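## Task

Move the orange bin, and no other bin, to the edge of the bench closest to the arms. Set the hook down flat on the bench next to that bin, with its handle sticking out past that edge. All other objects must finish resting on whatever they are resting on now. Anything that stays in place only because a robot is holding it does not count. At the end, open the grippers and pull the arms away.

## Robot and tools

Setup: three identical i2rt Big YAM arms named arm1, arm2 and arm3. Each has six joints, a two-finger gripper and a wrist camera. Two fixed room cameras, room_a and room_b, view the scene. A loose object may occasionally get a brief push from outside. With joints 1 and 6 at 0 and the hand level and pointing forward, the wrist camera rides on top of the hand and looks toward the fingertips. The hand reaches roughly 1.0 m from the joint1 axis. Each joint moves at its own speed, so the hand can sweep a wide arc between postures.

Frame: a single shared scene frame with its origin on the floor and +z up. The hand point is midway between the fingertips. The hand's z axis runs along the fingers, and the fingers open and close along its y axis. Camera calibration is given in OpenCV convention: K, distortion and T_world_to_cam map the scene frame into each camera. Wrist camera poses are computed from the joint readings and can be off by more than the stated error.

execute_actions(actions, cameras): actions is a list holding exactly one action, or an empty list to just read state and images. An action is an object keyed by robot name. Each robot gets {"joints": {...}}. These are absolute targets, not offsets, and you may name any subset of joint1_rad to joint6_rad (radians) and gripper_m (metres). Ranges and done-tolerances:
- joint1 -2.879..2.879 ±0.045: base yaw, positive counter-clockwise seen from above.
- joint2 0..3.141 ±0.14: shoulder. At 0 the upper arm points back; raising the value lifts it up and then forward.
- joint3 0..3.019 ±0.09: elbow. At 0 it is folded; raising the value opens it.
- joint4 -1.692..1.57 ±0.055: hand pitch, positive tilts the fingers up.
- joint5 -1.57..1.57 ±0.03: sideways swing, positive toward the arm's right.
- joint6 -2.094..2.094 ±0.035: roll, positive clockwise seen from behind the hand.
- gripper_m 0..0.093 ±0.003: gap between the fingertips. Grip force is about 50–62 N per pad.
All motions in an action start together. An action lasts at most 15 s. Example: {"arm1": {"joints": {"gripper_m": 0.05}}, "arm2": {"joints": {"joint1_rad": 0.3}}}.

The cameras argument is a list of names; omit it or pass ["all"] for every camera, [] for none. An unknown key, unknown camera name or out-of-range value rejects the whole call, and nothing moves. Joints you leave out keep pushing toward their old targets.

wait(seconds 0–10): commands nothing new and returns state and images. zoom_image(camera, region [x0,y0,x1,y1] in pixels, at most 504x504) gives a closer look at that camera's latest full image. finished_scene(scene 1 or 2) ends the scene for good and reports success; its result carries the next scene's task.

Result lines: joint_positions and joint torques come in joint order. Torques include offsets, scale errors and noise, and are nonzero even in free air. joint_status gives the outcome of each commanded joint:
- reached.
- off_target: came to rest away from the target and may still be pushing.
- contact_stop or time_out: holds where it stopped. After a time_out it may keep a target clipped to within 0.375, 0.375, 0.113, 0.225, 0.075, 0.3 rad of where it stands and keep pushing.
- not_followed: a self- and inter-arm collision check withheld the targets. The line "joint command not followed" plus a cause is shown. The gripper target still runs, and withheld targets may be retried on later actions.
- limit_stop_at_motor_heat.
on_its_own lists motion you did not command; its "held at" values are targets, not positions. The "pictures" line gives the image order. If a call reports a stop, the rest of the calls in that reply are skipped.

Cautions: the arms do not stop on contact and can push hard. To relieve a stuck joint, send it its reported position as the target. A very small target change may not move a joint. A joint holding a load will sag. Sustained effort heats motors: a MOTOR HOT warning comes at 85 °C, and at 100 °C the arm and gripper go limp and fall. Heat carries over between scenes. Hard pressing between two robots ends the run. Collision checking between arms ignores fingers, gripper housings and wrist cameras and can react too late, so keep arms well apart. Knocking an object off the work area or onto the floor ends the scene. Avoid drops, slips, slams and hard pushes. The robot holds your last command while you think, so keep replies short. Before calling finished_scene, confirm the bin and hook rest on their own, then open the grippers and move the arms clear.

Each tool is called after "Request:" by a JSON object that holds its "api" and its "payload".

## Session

Request:
{"api": "execute_actions", "payload": {"actions": []}}

Scene clock: 0.00 s.
Joint torques (N m, as the arm reports them, + toward a larger angle): no reading
arm1.joint_positions: joint1_rad=-0.065 joint2_rad=+0.440 joint3_rad=+1.695 joint4_rad=-1.604 joint5_rad=-0.130 joint6_rad=+0.268 gripper_m=+0.095
arm1.joint_status: not commanded
arm1.hand: x=-0.9424 y=+0.0515 z=+1.3753 quat_wxyz=(-0.355, +0.461, -0.674, -0.455) (m; scene frame)
arm2.joint_positions: joint1_rad=+0.559 joint2_rad=+0.454 joint3_rad=+1.622 joint4_rad=-1.248 joint5_rad=-0.164 joint6_rad=-0.537 gripper_m=+0.095
arm2.joint_status: not commanded
arm2.hand: x=-0.0807 y=+0.0885 z=+1.4102 quat_wxyz=(-0.469, +0.714, -0.173, -0.490) (m; scene frame)
arm3.joint_positions: joint1_rad=-0.166 joint2_rad=+0.285 joint3_rad=+1.571 joint4_rad=-1.314 joint5_rad=+0.181 joint6_rad=-0.186 gripper_m=+0.095
arm3.joint_status: not commanded
arm3.hand: x=+0.9734 y=+0.0273 z=+1.3970 quat_wxyz=(-0.573, +0.512, -0.500, -0.400) (m; scene frame)
pictures: arm1_cam_wrist, arm2_cam_wrist, arm3_cam_wrist, room_a, room_b
camera_calibration (this result's frames):
arm1_cam_wrist: T_world_to_cam=[[0.947618, -0.153471, -0.28012, 1.29028], [-0.286882, -0.794523, -0.535194, 0.510011], [-0.140425, 0.587521, -0.796932, 1.05703], [0, 0, 0, 1]] pos_world=[-0.927943, -0.0177888, 1.47676]
arm2_cam_wrist: T_world_to_cam=[[0.710182, 0.503209, 0.492363, -0.680514], [0.681648, -0.316591, -0.659641, 1.01913], [-0.17606, 0.804084, -0.567849, 0.834134], [0, 0, 0, 1]] pos_world=[-0.0645401, -0.00562612, 1.48098]
arm3_cam_wrist: T_world_to_cam=[[0.96835, -0.146736, 0.201907, -1.22263], [0.0660749, -0.629371, -0.77429, 1.04168], [0.240691, 0.763125, -0.599756, 0.706061], [0, 0, 0, 1]] pos_world=[0.945166, -0.0626111, 1.47689]
Images, in order (width x height): arm1_cam_wrist 504x504, arm2_cam_wrist 504x504, arm3_cam_wrist 504x504, room_a 504x504, room_b 504x504.

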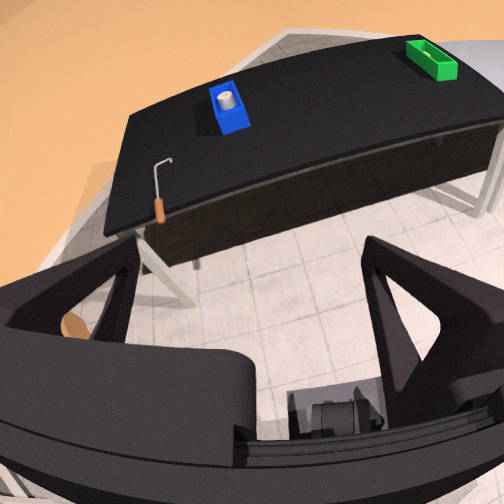

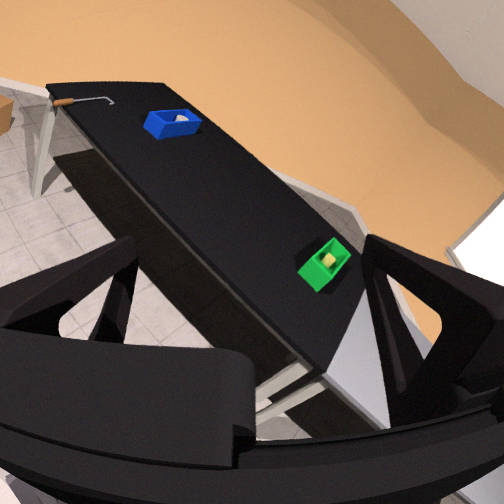

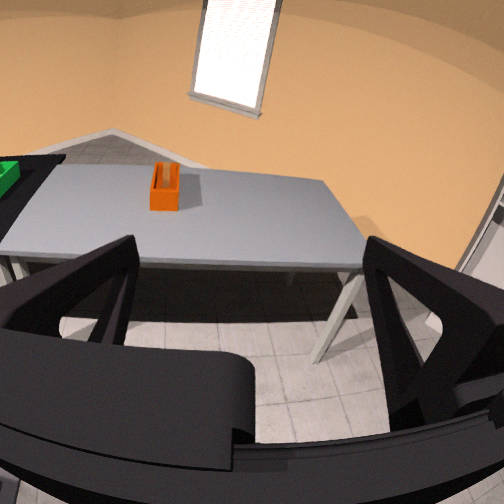

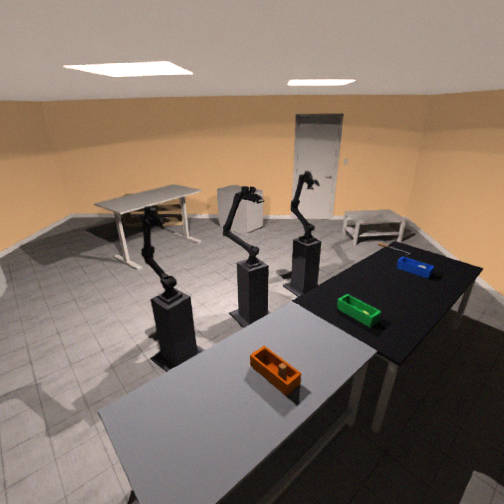

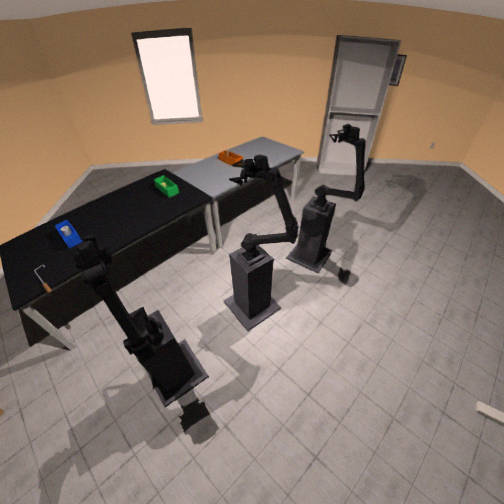

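Request:
{"api": "zoom_image", "payload": {"camera": "arm1_cam_wrist", "region": [100, 140, 220, 250]}}

Request:
{"api": "zoom_image", "payload": {"camera": "room_b", "region": [0, 230, 100, 320]}}

Request:
{"api": "zoom_image", "payload": {"camera": "arm3_cam_wrist", "region": [110, 150, 230, 270]}}

Region (100, 140, 220, 250) of arm1_cam_wrist's 504x504 image, scaled by 4.200, with more detail than that image has; it fills the top 462 rows of this view, and the rest is white.

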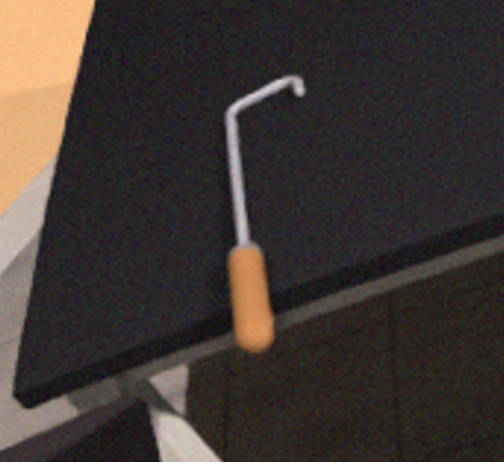

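Region (0, 230, 100, 320) of room_b's 504x504 image, scaled by 5.040, with more detail than that image has; it fills the top 454 rows of this view, and the rest is white.

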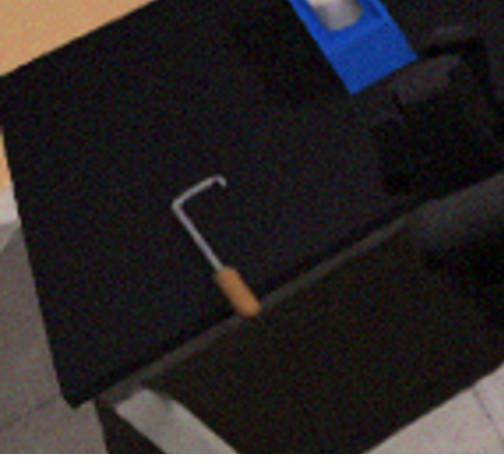

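Region (110, 150, 230, 270) of arm3_cam_wrist's 504x504 image, scaled by 4.200, with more detail than that image has.

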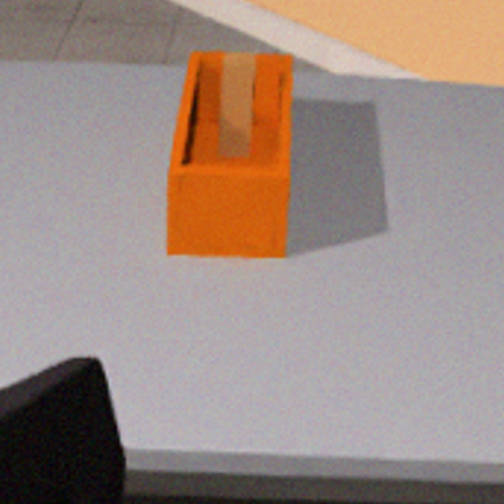

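Request:
{"api": "execute_actions", "payload": {"actions": [{"arm1":{"joints":{"joint1_rad":0.81,"joint2_rad":2.21,"joint3_rad":1.265,"joint4_rad":1.0,"joint5_rad":0.521,"joint6_rad":-1.585}},"arm2":{"joints":{"joint1_rad":1.742,"joint2_rad":1.55,"joint3_rad":0.24,"joint4_rad":1.32,"joint5_rad":0.0,"joint6_rad":0.01,"gripper_m":0.06}},"arm3":{"joints":{"joint1_rad":1.385,"joint2_rad":1.2,"joint3_rad":1.58,"joint4_rad":-1.67,"joint5_rad":0.0,"joint6_rad":0.015,"gripper_m":0.07}}}], "cameras": ["arm1_cam_wrist","room_b"]}}

Scene clock: 3.90 s.
Joint torques (N m, as the arm reports them, + toward a larger angle): arm1=[ -1.21 -21.15   8.17   2.42   0.08  -0.13] | arm2=[-1.54 -6.16  5.23  2.91 -0.01  0.01] | arm3=[  0.14 -10.11  11.06   0.7    0.03   0.1 ]
arm1.joint_positions: joint1_rad=+0.814 joint2_rad=+2.204 joint3_rad=+1.257 joint4_rad=+0.981 joint5_rad=+0.519 joint6_rad=-1.571 gripper_m=+0.095
arm1.joint_status: all done
arm1.hand: x=-1.3326 y=+0.6287 z=+0.8355 quat_wxyz=(-0.716, +0.693, +0.053, -0.062) (m; scene frame)
arm2.joint_positions: joint1_rad=+1.734 joint2_rad=+1.537 joint3_rad=+0.241 joint4_rad=+1.304 joint5_rad=-0.002 joint6_rad=+0.000 gripper_m=+0.060
arm2.joint_status: all done
arm2.hand: x=-0.4397 y=-0.0001 z=+0.8656 quat_wxyz=(+0.004, +0.705, +0.004, -0.709) (m; scene frame)
arm3.joint_positions: joint1_rad=+1.383 joint2_rad=+1.214 joint3_rad=+1.557 joint4_rad=-1.660 joint5_rad=-0.001 joint6_rad=-0.002 gripper_m=+0.070
arm3.joint_status: all done
arm3.hand: x=+0.5673 y=+0.0019 z=+1.1356 quat_wxyz=(-0.002, +0.992, -0.001, -0.128) (m; scene frame)
pictures: arm1_cam_wrist, room_b
camera_calibration (this result's frames):
arm1_cam_wrist: T_world_to_cam=[[0.00546377, -0.0280663, 0.999591, -0.806161], [0.894737, -0.446253, -0.0174204, 1.49078], [0.446559, 0.894467, 0.0226738, 0.137413], [0, 0, 0, 1]] pos_world=[-1.39082, 0.519729, 0.828686]
Images, in order (width x height): arm1_cam_wrist 504x504, room_b 504x504.

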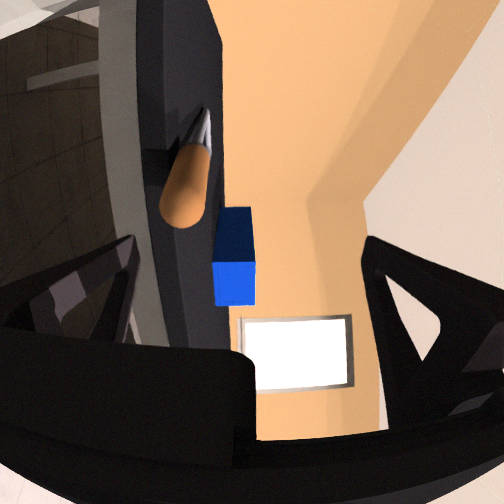

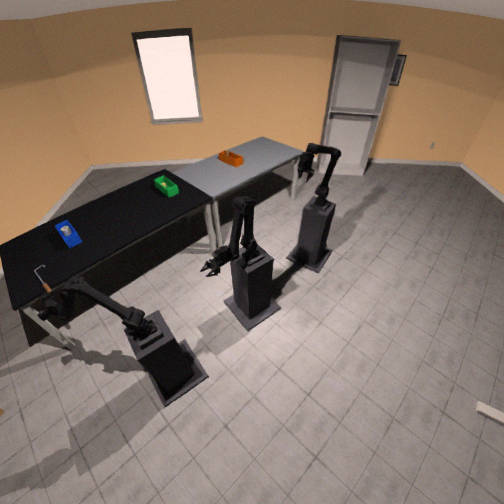

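Request:
{"api": "zoom_image", "payload": {"camera": "arm1_cam_wrist", "region": [110, 95, 250, 245]}}

Region (110, 95, 250, 245) of arm1_cam_wrist's 504x504 image, scaled by 3.360, with more detail than that image has; it fills the left 470 columns of this view, and the rest is white.

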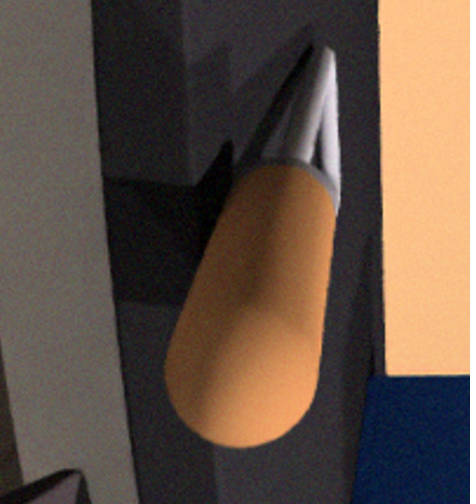

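Request:
{"api": "execute_actions", "payload": {"actions": [{"arm1":{"joints":{"joint1_rad":0.744,"joint2_rad":2.315,"joint3_rad":1.405,"joint4_rad":0.905,"joint5_rad":0.459}}}], "cameras": ["arm1_cam_wrist"]}}

Scene clock: 5.37 s.
Joint torques (N m, as the arm reports them, + toward a larger angle): arm1=[ -0.44 -21.86  10.31   1.34  -0.13  -0.16] | arm2=[-1.6  -6.21  5.24  2.82 -0.02  0.02] | arm3=[  0.17 -10.25  11.12   0.65   0.03   0.1 ]
arm1.joint_positions: joint1_rad=+0.737 joint2_rad=+2.300 joint3_rad=+1.371 joint4_rad=+0.918 joint5_rad=+0.462 joint6_rad=-1.572 gripper_m=+0.095
arm1.joint_status: all done
arm1.hand: x=-1.3090 y=+0.6816 z=+0.8022 quat_wxyz=(-0.703, +0.707, +0.055, -0.046) (m; scene frame)
arm2.joint_positions: joint1_rad=+1.734 joint2_rad=+1.537 joint3_rad=+0.241 joint4_rad=+1.304 joint5_rad=-0.002 joint6_rad=+0.000 gripper_m=+0.060
arm2.joint_status: not commanded
arm2.hand: x=-0.4397 y=-0.0001 z=+0.8656 quat_wxyz=(+0.004, +0.705, +0.004, -0.709) (m; scene frame)
arm3.joint_positions: joint1_rad=+1.383 joint2_rad=+1.214 joint3_rad=+1.557 joint4_rad=-1.660 joint5_rad=-0.001 joint6_rad=-0.002 gripper_m=+0.070
arm3.joint_status: not commanded
arm3.hand: x=+0.5673 y=+0.0019 z=+1.1356 quat_wxyz=(-0.002, +0.992, -0.001, -0.128) (m; scene frame)
pictures: arm1_cam_wrist
camera_calibration (this result's frames):
arm1_cam_wrist: T_world_to_cam=[[-0.0226459, 0.00719118, 0.999718, -0.832485], [0.885281, -0.464468, 0.0233947, 1.46004], [0.464505, 0.885561, 0.0041521, 0.124774], [0, 0, 0, 1]] pos_world=[-1.36936, 0.573635, 0.797574]
Images, in order (width x height): arm1_cam_wrist 504x504.

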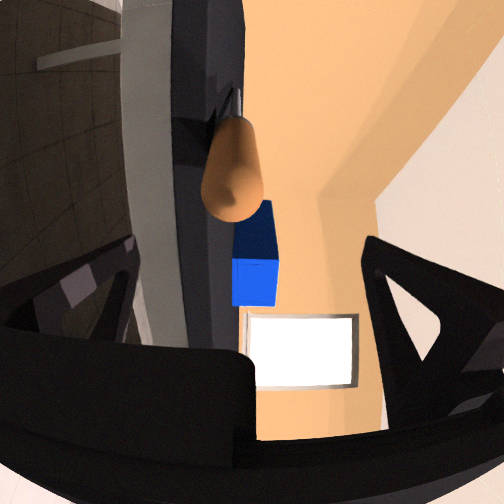

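Request:
{"api": "execute_actions", "payload": {"actions": [{"arm1":{"joints":{"joint1_rad":0.722,"joint2_rad":2.385,"joint3_rad":1.545,"joint4_rad":0.82,"joint5_rad":0.432}}}], "cameras": []}}

Request:
{"api": "execute_actions", "payload": {"actions": [{"arm1":{"joints":{"joint1_rad":0.694,"joint2_rad":2.44,"joint3_rad":1.68,"joint4_rad":0.742,"joint5_rad":0.404}}}], "cameras": ["arm1_cam_wrist"]}}

Scene clock: 6.57 s.
Joint torques (N m, as the arm reports them, + toward a larger angle): arm1=[ -1.58 -23.34  11.08   1.3   -0.12  -0.15] | arm2=[-1.6  -6.12  5.21  2.87 -0.02  0.02] | arm3=[  0.05 -10.15  11.02   0.67   0.04   0.09]
arm1.joint_positions: joint1_rad=+0.729 joint2_rad=+2.366 joint3_rad=+1.509 joint4_rad=+0.834 joint5_rad=+0.434 joint6_rad=-1.572 gripper_m=+0.095
arm1.joint_status: all done
arm1.hand: x=-1.3289 y=+0.7139 z=+0.7962 quat_wxyz=(-0.699, +0.710, +0.064, -0.051) (m; scene frame)
arm2.joint_positions: joint1_rad=+1.734 joint2_rad=+1.537 joint3_rad=+0.241 joint4_rad=+1.304 joint5_rad=-0.002 joint6_rad=+0.000 gripper_m=+0.060
arm2.joint_status: not commanded
arm2.hand: x=-0.4397 y=-0.0001 z=+0.8656 quat_wxyz=(+0.004, +0.705, +0.004, -0.709) (m; scene frame)
arm3.joint_positions: joint1_rad=+1.383 joint2_rad=+1.214 joint3_rad=+1.557 joint4_rad=-1.660 joint5_rad=-0.001 joint6_rad=-0.002 gripper_m=+0.070
arm3.joint_status: not commanded
arm3.hand: x=+0.5673 y=+0.0019 z=+1.1356 quat_wxyz=(-0.002, +0.992, -0.001, -0.128) (m; scene frame)
pictures: none
No camera images: the call's "cameras" was empty. Leave "cameras" out to get every camera's image.

Scene clock: 7.43 s.
Joint torques (N m, as the arm reports them, + toward a larger angle): arm1=[ -0.93 -24.7   11.59   1.3   -0.12  -0.16] | arm2=[-1.54 -6.14  5.21  2.85 -0.01  0.02] | arm3=[ -0.06 -10.    11.08   0.73   0.04   0.11]
arm1.joint_positions: joint1_rad=+0.693 joint2_rad=+2.421 joint3_rad=+1.645 joint4_rad=+0.756 joint5_rad=+0.406 joint6_rad=-1.572 gripper_m=+0.095
arm1.joint_status: all done
arm1.hand: x=-1.3253 y=+0.7559 z=+0.8003 quat_wxyz=(-0.700, +0.710, +0.061, -0.048) (m; scene frame)
arm2.joint_positions: joint1_rad=+1.734 joint2_rad=+1.537 joint3_rad=+0.241 joint4_rad=+1.304 joint5_rad=-0.002 joint6_rad=+0.000 gripper_m=+0.060
arm2.joint_status: not commanded
arm2.hand: x=-0.4397 y=-0.0001 z=+0.8656 quat_wxyz=(+0.004, +0.705, +0.004, -0.709) (m; scene frame)
arm3.joint_positions: joint1_rad=+1.383 joint2_rad=+1.214 joint3_rad=+1.557 joint4_rad=-1.660 joint5_rad=-0.001 joint6_rad=-0.002 gripper_m=+0.070
arm3.joint_status: not commanded
arm3.hand: x=+0.5673 y=+0.0019 z=+1.1356 quat_wxyz=(-0.002, +0.992, -0.001, -0.128) (m; scene frame)
pictures: arm1_cam_wrist
camera_calibration (this result's frames):
arm1_cam_wrist: T_world_to_cam=[[-0.0271257, 0.0151079, 0.999518, -0.843276], [0.890381, -0.454156, 0.0310285, 1.50184], [0.454406, 0.890794, -0.00113243, 0.0534129], [0, 0, 0, 1]] pos_world=[-1.38435, 0.64723, 0.79633]
Images, in order (width x height): arm1_cam_wrist 504x504.

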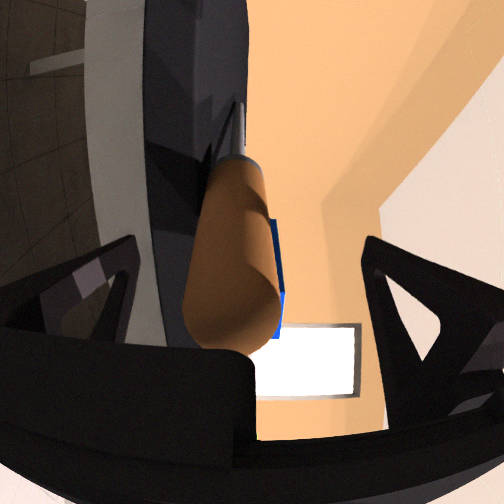

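Request:
{"api": "execute_actions", "payload": {"actions": [{"arm1":{"joints":{"joint1_rad":0.68,"joint2_rad":2.47,"joint3_rad":1.735,"joint4_rad":0.705,"joint5_rad":0.394,"gripper_m":0.055}}}], "cameras": ["arm1_cam_wrist"]}}

Scene clock: 8.23 s.
Joint torques (N m, as the arm reports them, + toward a larger angle): arm1=[ -1.43 -23.62  12.12   1.24  -0.13  -0.16] | arm2=[-1.69 -6.18  5.24  2.85 -0.02  0.01] | arm3=[  0.47 -10.22  11.07   0.7    0.02   0.1 ]
arm1.joint_positions: joint1_rad=+0.687 joint2_rad=+2.441 joint3_rad=+1.694 joint4_rad=+0.720 joint5_rad=+0.396 joint6_rad=-1.572 gripper_m=+0.055
arm1.joint_status: all done
arm1.hand: x=-1.3288 y=+0.7679 z=+0.8009 quat_wxyz=(-0.698, +0.711, +0.063, -0.049) (m; scene frame)
arm2.joint_positions: joint1_rad=+1.734 joint2_rad=+1.537 joint3_rad=+0.241 joint4_rad=+1.304 joint5_rad=-0.002 joint6_rad=+0.000 gripper_m=+0.060
arm2.joint_status: not commanded
arm2.hand: x=-0.4397 y=-0.0001 z=+0.8656 quat_wxyz=(+0.004, +0.705, +0.004, -0.709) (m; scene frame)
arm3.joint_positions: joint1_rad=+1.383 joint2_rad=+1.214 joint3_rad=+1.557 joint4_rad=-1.660 joint5_rad=-0.001 joint6_rad=-0.002 gripper_m=+0.070
arm3.joint_status: not commanded
arm3.hand: x=+0.5673 y=+0.0019 z=+1.1356 quat_wxyz=(-0.002, +0.992, -0.001, -0.128) (m; scene frame)
pictures: arm1_cam_wrist
camera_calibration (this result's frames):
arm1_cam_wrist: T_world_to_cam=[[-0.0302243, 0.0196076, 0.999351, -0.851534], [0.89216, -0.450297, 0.0358175, 1.50599], [0.450707, 0.892663, -0.00388319, 0.0401671], [0, 0, 0, 1]] pos_world=[-1.38743, 0.658985, 0.797197]
Images, in order (width x height): arm1_cam_wrist 504x504.

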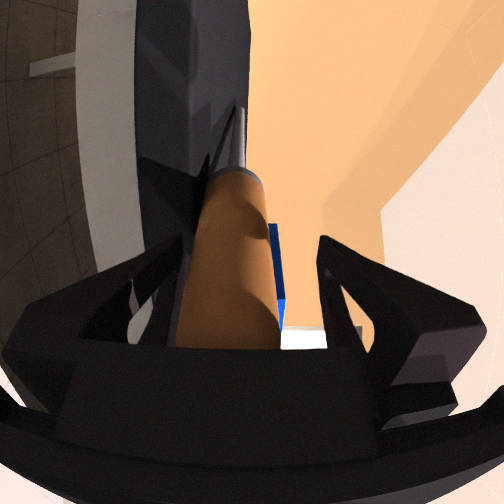

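Request:
{"api": "execute_actions", "payload": {"actions": [{"arm1":{"joints":{"joint4_rad":0.685,"gripper_m":0.0}}}], "cameras": ["arm1_cam_wrist"]}}

Scene clock: 8.90 s.
Joint torques (N m, as the arm reports them, + toward a larger angle): arm1=[ -1.46 -23.99  11.88   1.24  -0.1   -0.14] | arm2=[-1.56 -6.19  5.21  2.86 -0.02  0.01] | arm3=[  0.04 -10.11  11.04   0.66   0.01   0.08]
arm1.joint_positions: joint1_rad=+0.687 joint2_rad=+2.445 joint3_rad=+1.696 joint4_rad=+0.701 joint5_rad=+0.396 joint6_rad=-1.573 gripper_m=+0.031
arm1.joint_status: gripper_m off_target (ended at +0.031, target +0.000); the others done
arm1.hand: x=-1.3288 y=+0.7679 z=+0.7938 quat_wxyz=(-0.691, +0.718, +0.067, -0.045) (m; scene frame)
arm2.joint_positions: joint1_rad=+1.734 joint2_rad=+1.537 joint3_rad=+0.241 joint4_rad=+1.304 joint5_rad=-0.002 joint6_rad=+0.000 gripper_m=+0.060
arm2.joint_status: not commanded
arm2.hand: x=-0.4397 y=-0.0001 z=+0.8656 quat_wxyz=(+0.004, +0.705, +0.004, -0.709) (m; scene frame)
arm3.joint_positions: joint1_rad=+1.383 joint2_rad=+1.214 joint3_rad=+1.557 joint4_rad=-1.660 joint5_rad=-0.001 joint6_rad=-0.002 gripper_m=+0.070
arm3.joint_status: not commanded
arm3.hand: x=+0.5673 y=+0.0019 z=+1.1356 quat_wxyz=(-0.002, +0.992, -0.001, -0.128) (m; scene frame)
pictures: arm1_cam_wrist
camera_calibration (this result's frames):
arm1_cam_wrist: T_world_to_cam=[[-0.0427889, 0.0378919, 0.998365, -0.8744], [0.891694, -0.449251, 0.0552679, 1.48943], [0.450611, 0.892601, -0.0145651, 0.0485143], [0, 0, 0, 1]] pos_world=[-1.38739, 0.658957, 0.791359]
Images, in order (width x height): arm1_cam_wrist 504x504.

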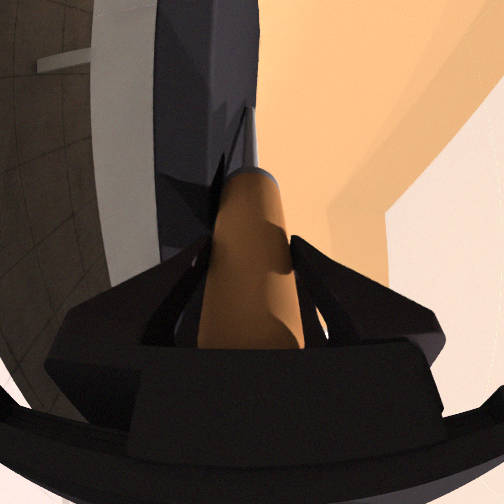

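Request:
{"api": "execute_actions", "payload": {"actions": [{"arm1":{"joints":{"joint1_rad":0.45,"joint2_rad":1.3,"joint3_rad":1.7,"joint4_rad":0.0,"joint5_rad":0.0}}}], "cameras": ["arm1_cam_wrist"]}}

Request:
{"api": "execute_actions", "payload": {"actions": [{"arm1":{"joints":{"joint1_rad":-0.6,"joint2_rad":1.35,"joint3_rad":1.24,"joint4_rad":-1.43}}}], "cameras": ["arm1_cam_wrist"]}}

Request:
{"api": "execute_actions", "payload": {"actions": [{"arm1":{"joints":{"joint1_rad":-1.42}}}], "cameras": ["arm1_cam_wrist","arm2_cam_wrist","room_b"]}}

Scene clock: 12.20 s.
Joint torques (N m, as the arm reports them, + toward a larger angle): arm1=[ -1.12 -13.54  15.48   2.92  -0.08  -0.12] | arm2=[-1.49 -6.2   5.2   2.86 -0.01  0.01] | arm3=[  0.   -10.01  11.03   0.65   0.01   0.09]
arm1.joint_positions: joint1_rad=+0.453 joint2_rad=+1.326 joint3_rad=+1.645 joint4_rad=-0.034 joint5_rad=+0.002 joint6_rad=-1.575 gripper_m=+0.031
arm1.joint_status: all done
arm1.hand: x=-1.1195 y=+0.5563 z=+1.4468 quat_wxyz=(-0.791, +0.590, +0.099, -0.123) (m; scene frame)
arm2.joint_positions: joint1_rad=+1.734 joint2_rad=+1.537 joint3_rad=+0.241 joint4_rad=+1.304 joint5_rad=-0.002 joint6_rad=+0.000 gripper_m=+0.060
arm2.joint_status: not commanded
arm2.hand: x=-0.4397 y=-0.0001 z=+0.8656 quat_wxyz=(+0.004, +0.705, +0.004, -0.709) (m; scene frame)
arm3.joint_positions: joint1_rad=+1.383 joint2_rad=+1.214 joint3_rad=+1.557 joint4_rad=-1.660 joint5_rad=-0.001 joint6_rad=-0.002 gripper_m=+0.070
arm3.joint_status: not commanded
arm3.hand: x=+0.5673 y=+0.0019 z=+1.1356 quat_wxyz=(-0.002, +0.992, -0.001, -0.128) (m; scene frame)
pictures: arm1_cam_wrist
camera_calibration (this result's frames):
arm1_cam_wrist: T_world_to_cam=[[0.0687132, -0.271533, 0.959973, -1.15691], [0.947997, -0.281977, -0.147615, 1.43516], [0.310773, 0.920195, 0.238037, -0.384759], [0, 0, 0, 1]] pos_world=[-1.16146, 0.444597, 1.41403]
Images, in order (width x height): arm1_cam_wrist 504x504.

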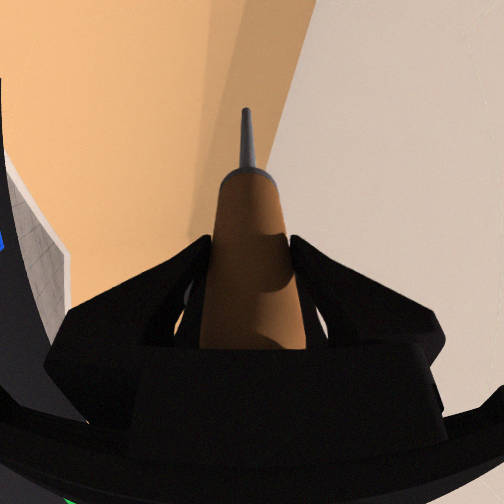

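Scene clock: 13.93 s.
Joint torques (N m, as the arm reports them, + toward a larger angle): arm1=[ -0.86 -10.91  14.57  -0.12  -0.12  -0.22] | arm2=[-1.69 -6.17  5.18  2.86 -0.02  0.02] | arm3=[ -0.06 -10.19  11.04   0.67   0.04   0.1 ]
arm1.joint_positions: joint1_rad=-0.597 joint2_rad=+1.355 joint3_rad=+1.178 joint4_rad=-1.419 joint5_rad=+0.000 joint6_rad=-1.575 gripper_m=+0.031
arm1.joint_status: all done
arm1.hand: x=-0.6779 y=+0.2746 z=+0.9472 quat_wxyz=(+0.009, +0.935, -0.355, -0.003) (m; scene frame)
arm2.joint_positions: joint1_rad=+1.734 joint2_rad=+1.537 joint3_rad=+0.241 joint4_rad=+1.304 joint5_rad=-0.002 joint6_rad=+0.000 gripper_m=+0.060
arm2.joint_status: not commanded
arm2.hand: x=-0.4397 y=-0.0001 z=+0.8656 quat_wxyz=(+0.004, +0.705, +0.004, -0.709) (m; scene frame)
arm3.joint_positions: joint1_rad=+1.383 joint2_rad=+1.214 joint3_rad=+1.557 joint4_rad=-1.660 joint5_rad=-0.001 joint6_rad=-0.002 gripper_m=+0.070
arm3.joint_status: not commanded
arm3.hand: x=+0.5673 y=+0.0019 z=+1.1356 quat_wxyz=(-0.002, +0.992, -0.001, -0.128) (m; scene frame)
pictures: arm1_cam_wrist
camera_calibration (this result's frames):
arm1_cam_wrist: T_world_to_cam=[[0.656838, 0.75371, -0.0220187, 0.263203], [0.619068, -0.522369, 0.586417, 0.0109641], [0.430487, -0.398812, -0.80971, 1.29192], [0, 0, 0, 1]] pos_world=[-0.735824, 0.322582, 1.04545]
Images, in order (width x height): arm1_cam_wrist 504x504.

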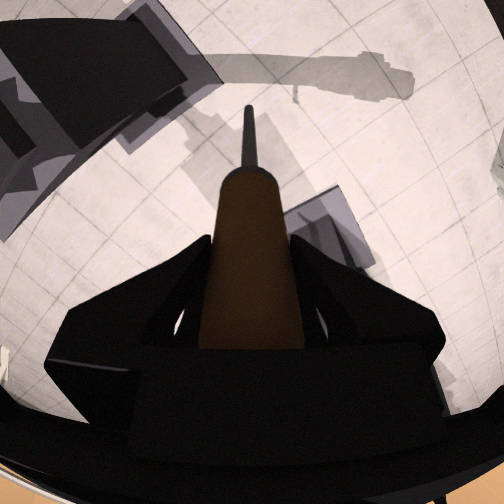

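Scene clock: 15.43 s.
Joint torques (N m, as the arm reports them, + toward a larger angle): arm1=[  0.18 -10.76  14.71  -0.13  -0.14  -0.22] | arm2=[-1.59 -6.08  5.22  2.85 -0.01  0.02] | arm3=[  0.31 -10.24  11.09   0.65   0.04   0.11]
arm1.joint_positions: joint1_rad=-1.424 joint2_rad=+1.355 joint3_rad=+1.178 joint4_rad=-1.419 joint5_rad=-0.001 joint6_rad=-1.575 gripper_m=+0.031
arm1.joint_status: all done
arm1.hand: x=-0.5526 y=-0.0011 z=+0.9467 quat_wxyz=(+0.005, +0.714, -0.700, -0.009) (m; scene frame)
arm2.joint_positions: joint1_rad=+1.734 joint2_rad=+1.537 joint3_rad=+0.241 joint4_rad=+1.304 joint5_rad=-0.002 joint6_rad=+0.000 gripper_m=+0.060
arm2.joint_status: not commanded
arm2.hand: x=-0.4397 y=-0.0001 z=+0.8656 quat_wxyz=(+0.004, +0.705, +0.004, -0.709) (m; scene frame)
arm3.joint_positions: joint1_rad=+1.383 joint2_rad=+1.214 joint3_rad=+1.557 joint4_rad=-1.660 joint5_rad=-0.001 joint6_rad=-0.002 gripper_m=+0.070
arm3.joint_status: not commanded
arm3.hand: x=+0.5673 y=+0.0019 z=+1.1356 quat_wxyz=(-0.002, +0.992, -0.001, -0.128) (m; scene frame)
pictures: arm1_cam_wrist, arm2_cam_wrist, room_b
camera_calibration (this result's frames):
arm1_cam_wrist: T_world_to_cam=[[0.999361, 0.0270913, -0.0233167, 0.578393], [0.0355977, -0.813242, 0.580835, -0.527688], [-0.00322653, -0.581294, -0.813687, 0.891561], [0, 0, 0, 1]] pos_world=[-0.556363, 0.073451, 1.04544]
arm2_cam_wrist: T_world_to_cam=[[-0.0129261, 0.999875, -0.00911726, 0.00338047], [0.574554, -0.0000354567, -0.818467, 0.966901], [-0.818365, -0.0158179, -0.574481, 0.256142], [0, 0, 0, 1]] pos_world=[-0.345875, 0.000705869, 0.938556]
Images, in order (width x height): arm1_cam_wrist 504x504, arm2_cam_wrist 504x504, room_b 504x504.

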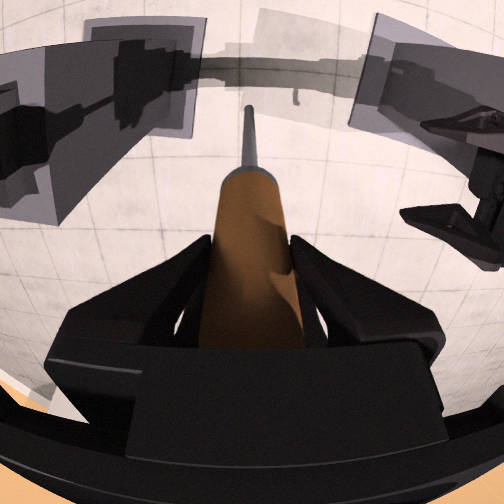

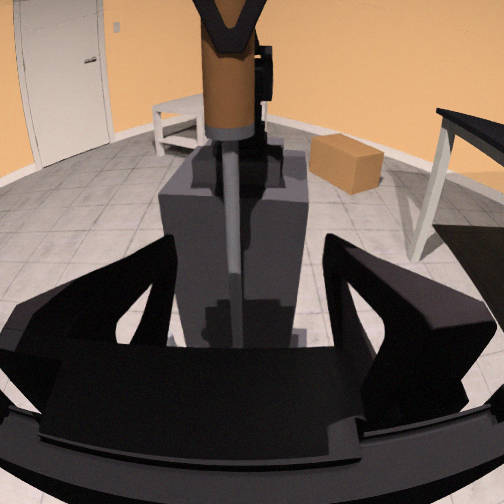

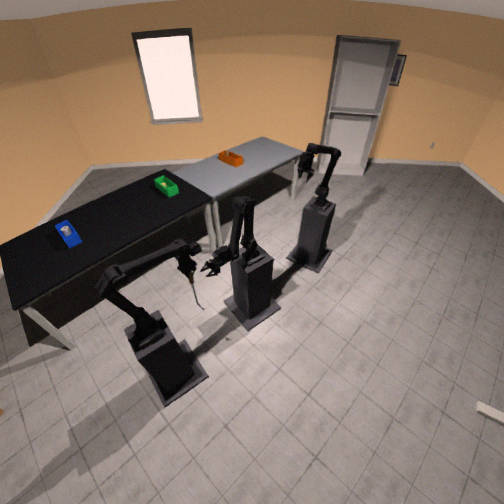

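Request:
{"api": "execute_actions", "payload": {"actions": [{"arm2":{"joints":{"joint1_rad":1.766,"joint2_rad":1.875,"joint3_rad":0.66,"joint4_rad":1.225}}}], "cameras": ["arm1_cam_wrist","arm2_cam_wrist"]}}

Scene clock: 16.73 s.
Joint torques (N m, as the arm reports them, + toward a larger angle): arm1=[ -0.53 -10.72  14.71  -0.13  -0.11  -0.23] | arm2=[ -1.36 -12.53   7.4    1.86  -0.04   0.02] | arm3=[  0.18 -10.06  11.09   0.67   0.02   0.08]
arm1.joint_positions: joint1_rad=-1.424 joint2_rad=+1.355 joint3_rad=+1.178 joint4_rad=-1.419 joint5_rad=-0.001 joint6_rad=-1.575 gripper_m=+0.031
arm1.joint_status: not commanded
arm1.hand: x=-0.5526 y=-0.0011 z=+0.9467 quat_wxyz=(+0.005, +0.714, -0.700, -0.009) (m; scene frame)
arm2.joint_positions: joint1_rad=+1.756 joint2_rad=+1.864 joint3_rad=+0.642 joint4_rad=+1.233 joint5_rad=-0.002 joint6_rad=+0.000 gripper_m=+0.060
arm2.joint_status: all done
arm2.hand: x=-0.5857 y=-0.0139 z=+0.8367 quat_wxyz=(+0.012, +0.704, +0.012, -0.710) (m; scene frame)
arm3.joint_positions: joint1_rad=+1.383 joint2_rad=+1.214 joint3_rad=+1.557 joint4_rad=-1.660 joint5_rad=-0.001 joint6_rad=-0.002 gripper_m=+0.070
arm3.joint_status: not commanded
arm3.hand: x=+0.5673 y=+0.0019 z=+1.1356 quat_wxyz=(-0.002, +0.992, -0.001, -0.128) (m; scene frame)
pictures: arm1_cam_wrist, arm2_cam_wrist
camera_calibration (this result's frames):
arm1_cam_wrist: T_world_to_cam=[[0.999361, 0.0270913, -0.0233167, 0.578393], [0.0355977, -0.813242, 0.580835, -0.527688], [-0.00322653, -0.581294, -0.813687, 0.891561], [0, 0, 0, 1]] pos_world=[-0.556363, 0.073451, 1.04544]
arm2_cam_wrist: T_world_to_cam=[[-0.0339251, 0.999382, -0.00915672, 0.00268626], [0.572246, 0.0119124, -0.819996, 1.02716], [-0.81938, -0.0330583, -0.572297, 0.117205], [0, 0, 0, 1]] pos_world=[-0.491662, -0.0110459, 0.909368]
Images, in order (width x height): arm1_cam_wrist 504x504, arm2_cam_wrist 504x504.

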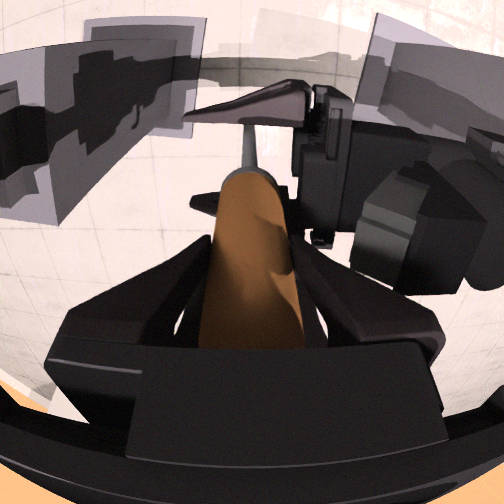

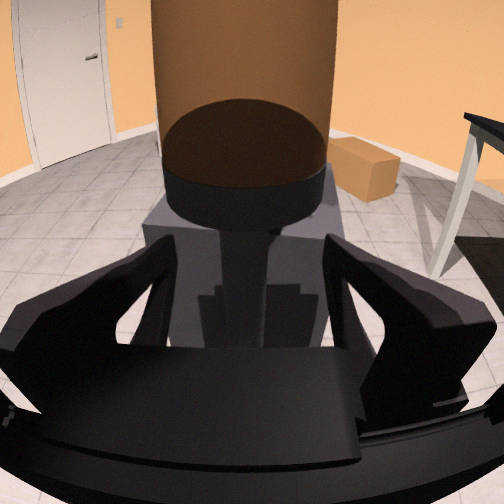

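Request:
{"api": "execute_actions", "payload": {"actions": [{"arm2":{"joints":{"gripper_m":0.0}}}], "cameras": ["arm1_cam_wrist"]}}

Scene clock: 17.47 s.
Joint torques (N m, as the arm reports them, + toward a larger angle): arm1=[ -0.34 -10.78  14.72  -0.12  -0.02  -0.22] | arm2=[ -1.49 -12.46   7.57   1.83  -0.06   0.  ] | arm3=[  0.08 -10.21  11.06   0.7    0.01   0.08]
arm1.joint_positions: joint1_rad=-1.424 joint2_rad=+1.355 joint3_rad=+1.178 joint4_rad=-1.419 joint5_rad=-0.003 joint6_rad=-1.575 gripper_m=+0.031
arm1.joint_status: not commanded
arm1.hand: x=-0.5526 y=-0.0007 z=+0.9467 quat_wxyz=(+0.004, +0.714, -0.700, -0.010) (m; scene frame)
arm2.joint_positions: joint1_rad=+1.757 joint2_rad=+1.864 joint3_rad=+0.642 joint4_rad=+1.233 joint5_rad=-0.001 joint6_rad=+0.001 gripper_m=+0.007
arm2.joint_status: gripper_m off_target (ended at +0.007, target +0.000)
arm2.hand: x=-0.5857 y=-0.0140 z=+0.8367 quat_wxyz=(+0.012, +0.704, +0.011, -0.710) (m; scene frame)
arm3.joint_positions: joint1_rad=+1.383 joint2_rad=+1.214 joint3_rad=+1.557 joint4_rad=-1.660 joint5_rad=-0.001 joint6_rad=-0.002 gripper_m=+0.070
arm3.joint_status: not commanded
arm3.hand: x=+0.5673 y=+0.0019 z=+1.1356 quat_wxyz=(-0.002, +0.992, -0.001, -0.128) (m; scene frame)
pictures: arm1_cam_wrist
camera_calibration (this result's frames):
arm1_cam_wrist: T_world_to_cam=[[0.999361, 0.0271006, -0.023287, 0.578361], [0.0355806, -0.814571, 0.578972, -0.525616], [-0.00327848, -0.57943, -0.815015, 0.893021], [0, 0, 0, 1]] pos_world=[-0.556362, 0.0736185, 1.04561]
Images, in order (width x height): arm1_cam_wrist 504x504.

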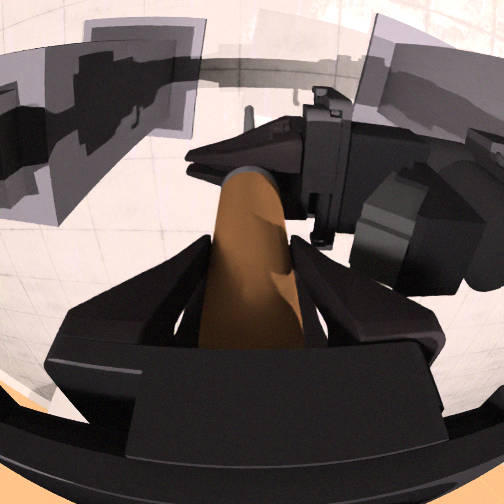

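Request:
{"api": "execute_actions", "payload": {"actions": []}}

Scene clock: 18.37 s.
Joint torques (N m, as the arm reports them, + toward a larger angle): arm1=[ -0.34 -10.73  14.71  -0.13  -0.01  -0.22] | arm2=[ -1.42 -12.37   7.54   1.79  -0.06   0.01] | arm3=[ -0.06 -10.16  11.09   0.69   0.02   0.11]
arm1.joint_positions: joint1_rad=-1.424 joint2_rad=+1.355 joint3_rad=+1.178 joint4_rad=-1.419 joint5_rad=-0.003 joint6_rad=-1.575 gripper_m=+0.031
arm1.joint_status: not commanded
arm1.hand: x=-0.5526 y=-0.0007 z=+0.9467 quat_wxyz=(+0.004, +0.714, -0.700, -0.010) (m; scene frame)
arm2.joint_positions: joint1_rad=+1.757 joint2_rad=+1.864 joint3_rad=+0.642 joint4_rad=+1.233 joint5_rad=-0.001 joint6_rad=+0.001 gripper_m=+0.007
arm2.joint_status: gripper_m off_target (ended at +0.007, target +0.000)
arm2.hand: x=-0.5857 y=-0.0140 z=+0.8367 quat_wxyz=(+0.012, +0.704, +0.011, -0.710) (m; scene frame)
arm3.joint_positions: joint1_rad=+1.383 joint2_rad=+1.214 joint3_rad=+1.557 joint4_rad=-1.660 joint5_rad=-0.001 joint6_rad=-0.002 gripper_m=+0.070
arm3.joint_status: not commanded
arm3.hand: x=+0.5673 y=+0.0019 z=+1.1356 quat_wxyz=(-0.002, +0.992, -0.001, -0.128) (m; scene frame)
pictures: arm1_cam_wrist, arm2_cam_wrist, arm3_cam_wrist, room_a, room_b
camera_calibration (this result's frames):
arm1_cam_wrist: T_world_to_cam=[[0.999361, 0.0271006, -0.023287, 0.578361], [0.0355806, -0.814571, 0.578972, -0.525616], [-0.00327848, -0.57943, -0.815015, 0.893021], [0, 0, 0, 1]] pos_world=[-0.556362, 0.0736185, 1.04561]
arm2_cam_wrist: T_world_to_cam=[[-0.0339283, 0.999379, -0.00954225, 0.00315975], [0.572256, 0.0115983, -0.819993, 1.02716], [-0.819373, -0.0332816, -0.572294, 0.117203], [0, 0, 0, 1]] pos_world=[-0.491658, -0.0111704, 0.909368]
arm3_cam_wrist: T_world_to_cam=[[-0.0145088, 0.999894, -0.00102678, 0.00551456], [0.93015, 0.0138736, 0.366918, -0.937258], [0.366893, 0.0043685, -0.930253, 0.971486], [0, 0, 0, 1]] pos_world=[0.515439, 0.00324525, 1.24763]
Images, in order (width x height): arm1_cam_wrist 504x504, arm2_cam_wrist 504x504, arm3_cam_wrist 504x504, room_a 504x504, room_b 504x504.

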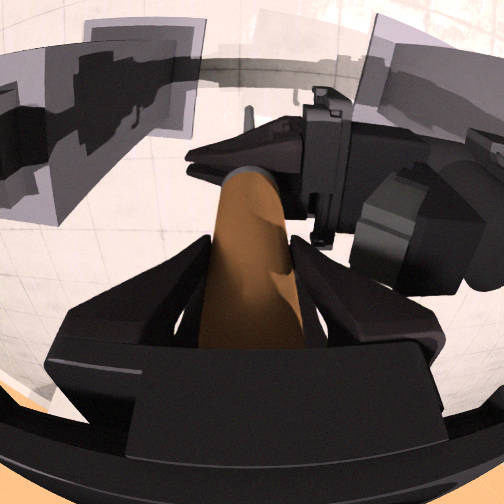

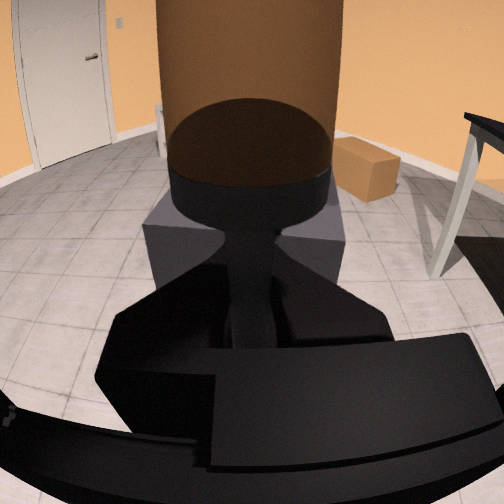

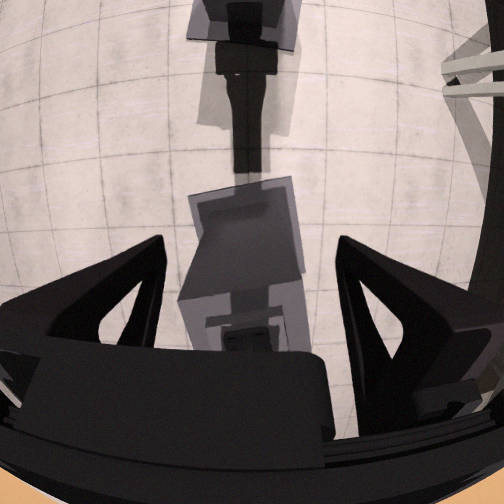

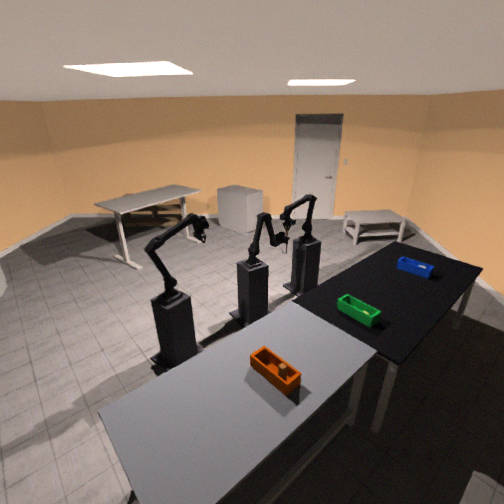

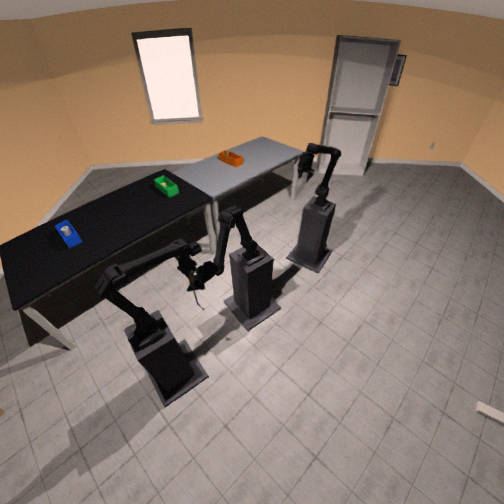

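Request:
{"api": "execute_actions", "payload": {"actions": [{"arm1":{"joints":{"gripper_m":0.058}}}], "cameras": ["arm1_cam_wrist","arm2_cam_wrist"]}}

Scene clock: 19.17 s.
Joint torques (N m, as the arm reports them, + toward a larger angle): arm1=[ -0.38 -10.42  13.14  -0.11  -0.02  -0.22] | arm2=[ -1.45 -13.71   7.48   2.48  -0.06   0.01] | arm3=[  0.04 -10.23  11.18   0.73   0.03   0.12]
arm1.joint_positions: joint1_rad=-1.424 joint2_rad=+1.351 joint3_rad=+1.198 joint4_rad=-1.419 joint5_rad=-0.003 joint6_rad=-1.575 gripper_m=+0.058
arm1.joint_status: all done
arm1.hand: x=-0.5467 y=-0.0007 z=+0.9557 quat_wxyz=(-0.004, +0.714, -0.700, -0.001) (m; scene frame)
arm2.joint_positions: joint1_rad=+1.757 joint2_rad=+1.879 joint3_rad=+0.642 joint4_rad=+1.218 joint5_rad=-0.001 joint6_rad=+0.001 gripper_m=+0.007
arm2.joint_status: not commanded
arm2.hand: x=-0.5853 y=-0.0140 z=+0.8245 quat_wxyz=(+0.012, +0.715, +0.012, -0.699) (m; scene frame)
arm3.joint_positions: joint1_rad=+1.383 joint2_rad=+1.214 joint3_rad=+1.557 joint4_rad=-1.660 joint5_rad=-0.001 joint6_rad=-0.002 gripper_m=+0.070
arm3.joint_status: not commanded
arm3.hand: x=+0.5673 y=+0.0019 z=+1.1356 quat_wxyz=(-0.002, +0.992, -0.001, -0.128) (m; scene frame)
pictures: arm1_cam_wrist, arm2_cam_wrist
camera_calibration (this result's frames):
arm1_cam_wrist: T_world_to_cam=[[0.999636, 0.0269873, 0.000736572, 0.54987], [0.0215634, -0.814549, 0.579694, -0.539381], [0.0162444, -0.579467, -0.814834, 0.910818], [0, 0, 0, 1]] pos_world=[-0.552835, 0.0735976, 1.05444]
arm2_cam_wrist: T_world_to_cam=[[-0.0336309, 0.999388, -0.00960237, 0.00326614], [0.596998, 0.0123827, -0.802147, 1.01677], [-0.801537, -0.0327095, -0.597049, 0.141389], [0, 0, 0, 1]] pos_world=[-0.493574, -0.0112297, 0.90005]
Images, in order (width x height): arm1_cam_wrist 504x504, arm2_cam_wrist 504x504.

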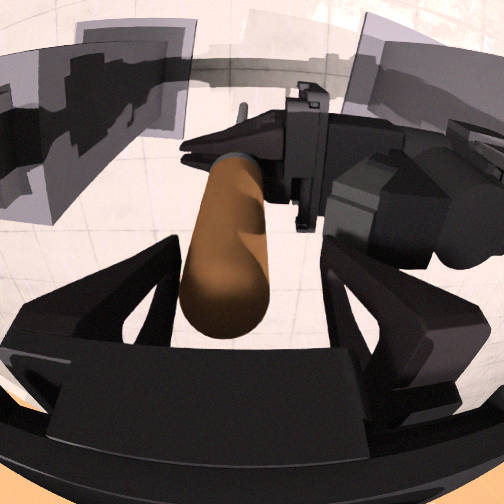

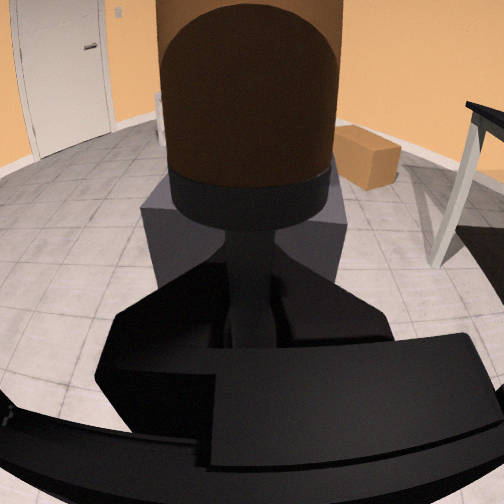

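Request:
{"api": "execute_actions", "payload": {"actions": [{"arm1":{"joints":{"joint2_rad":1.1,"gripper_m":0.068}}}], "cameras": ["arm1_cam_wrist","arm2_cam_wrist"]}}

Scene clock: 20.73 s.
Joint torques (N m, as the arm reports them, + toward a larger angle): arm1=[-0.45 -5.94 12.62  0.39 -0.02 -0.19] | arm2=[ -1.36 -13.61   7.41   2.52  -0.04   0.02] | arm3=[ -0.2  -10.2   11.05   0.7    0.03   0.1 ]
arm1.joint_positions: joint1_rad=-1.424 joint2_rad=+1.094 joint3_rad=+1.214 joint4_rad=-1.419 joint5_rad=-0.003 joint6_rad=-1.575 gripper_m=+0.068
arm1.joint_status: all done
arm1.hand: x=-0.5766 y=-0.0016 z=+1.0515 quat_wxyz=(-0.101, +0.707, -0.694, +0.095) (m; scene frame)
arm2.joint_positions: joint1_rad=+1.757 joint2_rad=+1.879 joint3_rad=+0.642 joint4_rad=+1.218 joint5_rad=-0.001 joint6_rad=+0.001 gripper_m=+0.007
arm2.joint_status: not commanded
arm2.hand: x=-0.5853 y=-0.0140 z=+0.8245 quat_wxyz=(+0.012, +0.715, +0.012, -0.699) (m; scene frame)
arm3.joint_positions: joint1_rad=+1.383 joint2_rad=+1.214 joint3_rad=+1.557 joint4_rad=-1.660 joint5_rad=-0.001 joint6_rad=-0.002 gripper_m=+0.070
arm3.joint_status: not commanded
arm3.hand: x=+0.5673 y=+0.0019 z=+1.1356 quat_wxyz=(-0.002, +0.992, -0.001, -0.128) (m; scene frame)
pictures: arm1_cam_wrist, arm2_cam_wrist
camera_calibration (this result's frames):
arm1_cam_wrist: T_world_to_cam=[[0.962511, 0.0251708, 0.270072, 0.275031], [-0.136011, -0.816671, 0.560847, -0.666053], [0.234677, -0.576554, -0.782631, 1.08098], [0, 0, 0, 1]] pos_world=[-0.608991, 0.0723721, 1.14528]
arm2_cam_wrist: T_world_to_cam=[[-0.0336309, 0.999388, -0.00960237, 0.00326614], [0.596998, 0.0123827, -0.802147, 1.01677], [-0.801537, -0.0327095, -0.597049, 0.141389], [0, 0, 0, 1]] pos_world=[-0.493574, -0.0112297, 0.90005]
Images, in order (width x height): arm1_cam_wrist 504x504, arm2_cam_wrist 504x504.

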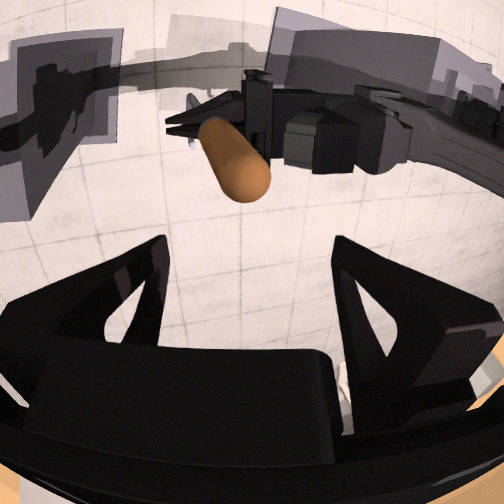

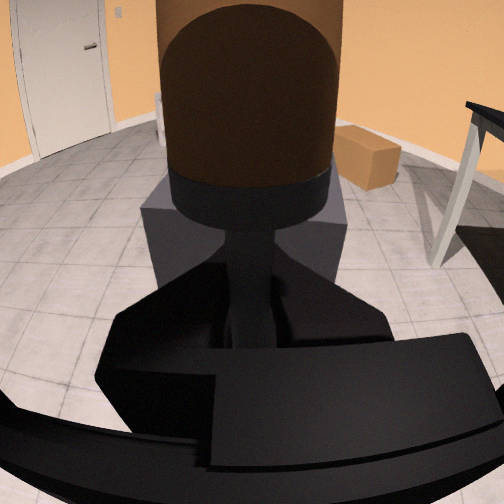

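Request:
{"api": "execute_actions", "payload": {"actions": [{"arm1":{"joints":{"joint2_rad":0.4,"joint3_rad":0.8,"joint4_rad":-1.0,"joint6_rad":0}},"arm2":{"joints":{"joint1_rad":-1.41}},"arm3":{"joints":{"joint2_rad":1.4,"joint3_rad":1.54,"joint4_rad":-1.68}}}], "cameras": ["arm3_cam_wrist","arm2_cam_wrist","room_b"]}}

Scene clock: 23.83 s.
Joint torques (N m, as the arm reports them, + toward a larger angle): arm1=[-0.4   4.16 10.46  2.33  0.1   0.01] | arm2=[ -1.92 -13.44   7.44   2.47  -0.17   0.01] | arm3=[  0.08 -15.18  10.55   0.23   0.01   0.09]
arm1.joint_positions: joint1_rad=-1.424 joint2_rad=+0.395 joint3_rad=+0.804 joint4_rad=-1.018 joint5_rad=-0.003 joint6_rad=-0.013 gripper_m=+0.068
arm1.joint_status: all done
arm1.hand: x=-0.6797 y=-0.0032 z=+1.0942 quat_wxyz=(-0.465, +0.011, -0.885, -0.004) (m; scene frame)
arm2.joint_positions: joint1_rad=-1.414 joint2_rad=+1.879 joint3_rad=+0.642 joint4_rad=+1.218 joint5_rad=+0.002 joint6_rad=+0.001 gripper_m=+0.007
arm2.joint_status: all done
arm2.hand: x=+0.5592 y=+0.0051 z=+0.8267 quat_wxyz=(-0.701, +0.000, -0.713, -0.001) (m; scene frame)
arm3.joint_positions: joint1_rad=+1.383 joint2_rad=+1.422 joint3_rad=+1.525 joint4_rad=-1.672 joint5_rad=-0.001 joint6_rad=-0.002 gripper_m=+0.070
arm3.joint_status: all done
arm3.hand: x=+0.5286 y=+0.0024 z=+1.0447 quat_wxyz=(-0.001, +1.000, -0.002, -0.002) (m; scene frame)
pictures: arm2_cam_wrist, arm3_cam_wrist, room_b
camera_calibration (this result's frames):
arm2_cam_wrist: T_world_to_cam=[[0.00214866, -0.999944, -0.0103308, 0.0135135], [-0.594036, 0.00703418, -0.804408, 1.00293], [0.804436, 0.00786526, -0.593987, 0.159888], [0, 0, 0, 1]] pos_world=[0.467129, 0.00520042, 0.901878]
arm3_cam_wrist: T_world_to_cam=[[-0.0129179, 0.9999, -0.00570512, 0.00845698], [0.809207, 0.0138056, 0.587361, -1.03422], [0.587382, 0.00297083, -0.809305, 0.658233], [0, 0, 0, 1]] pos_world=[0.450377, 0.00386641, 1.14022]
Images, in order (width x height): arm2_cam_wrist 504x504, arm3_cam_wrist 504x504, room_b 504x504.

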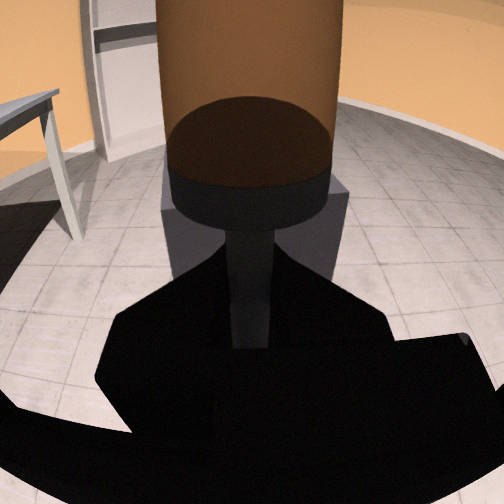

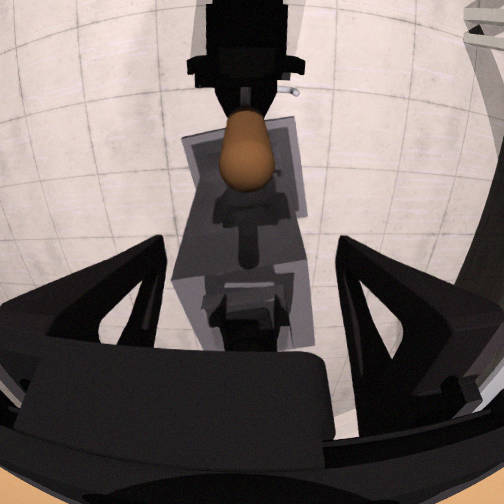

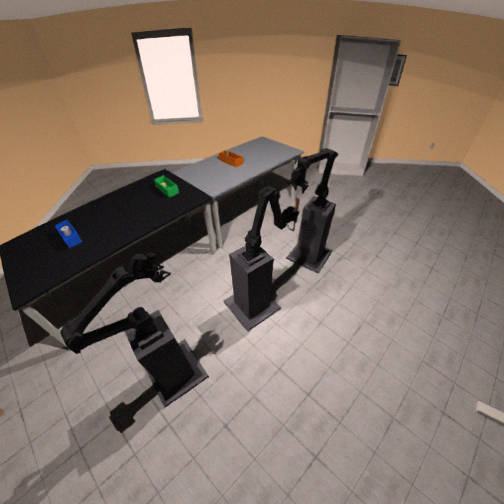

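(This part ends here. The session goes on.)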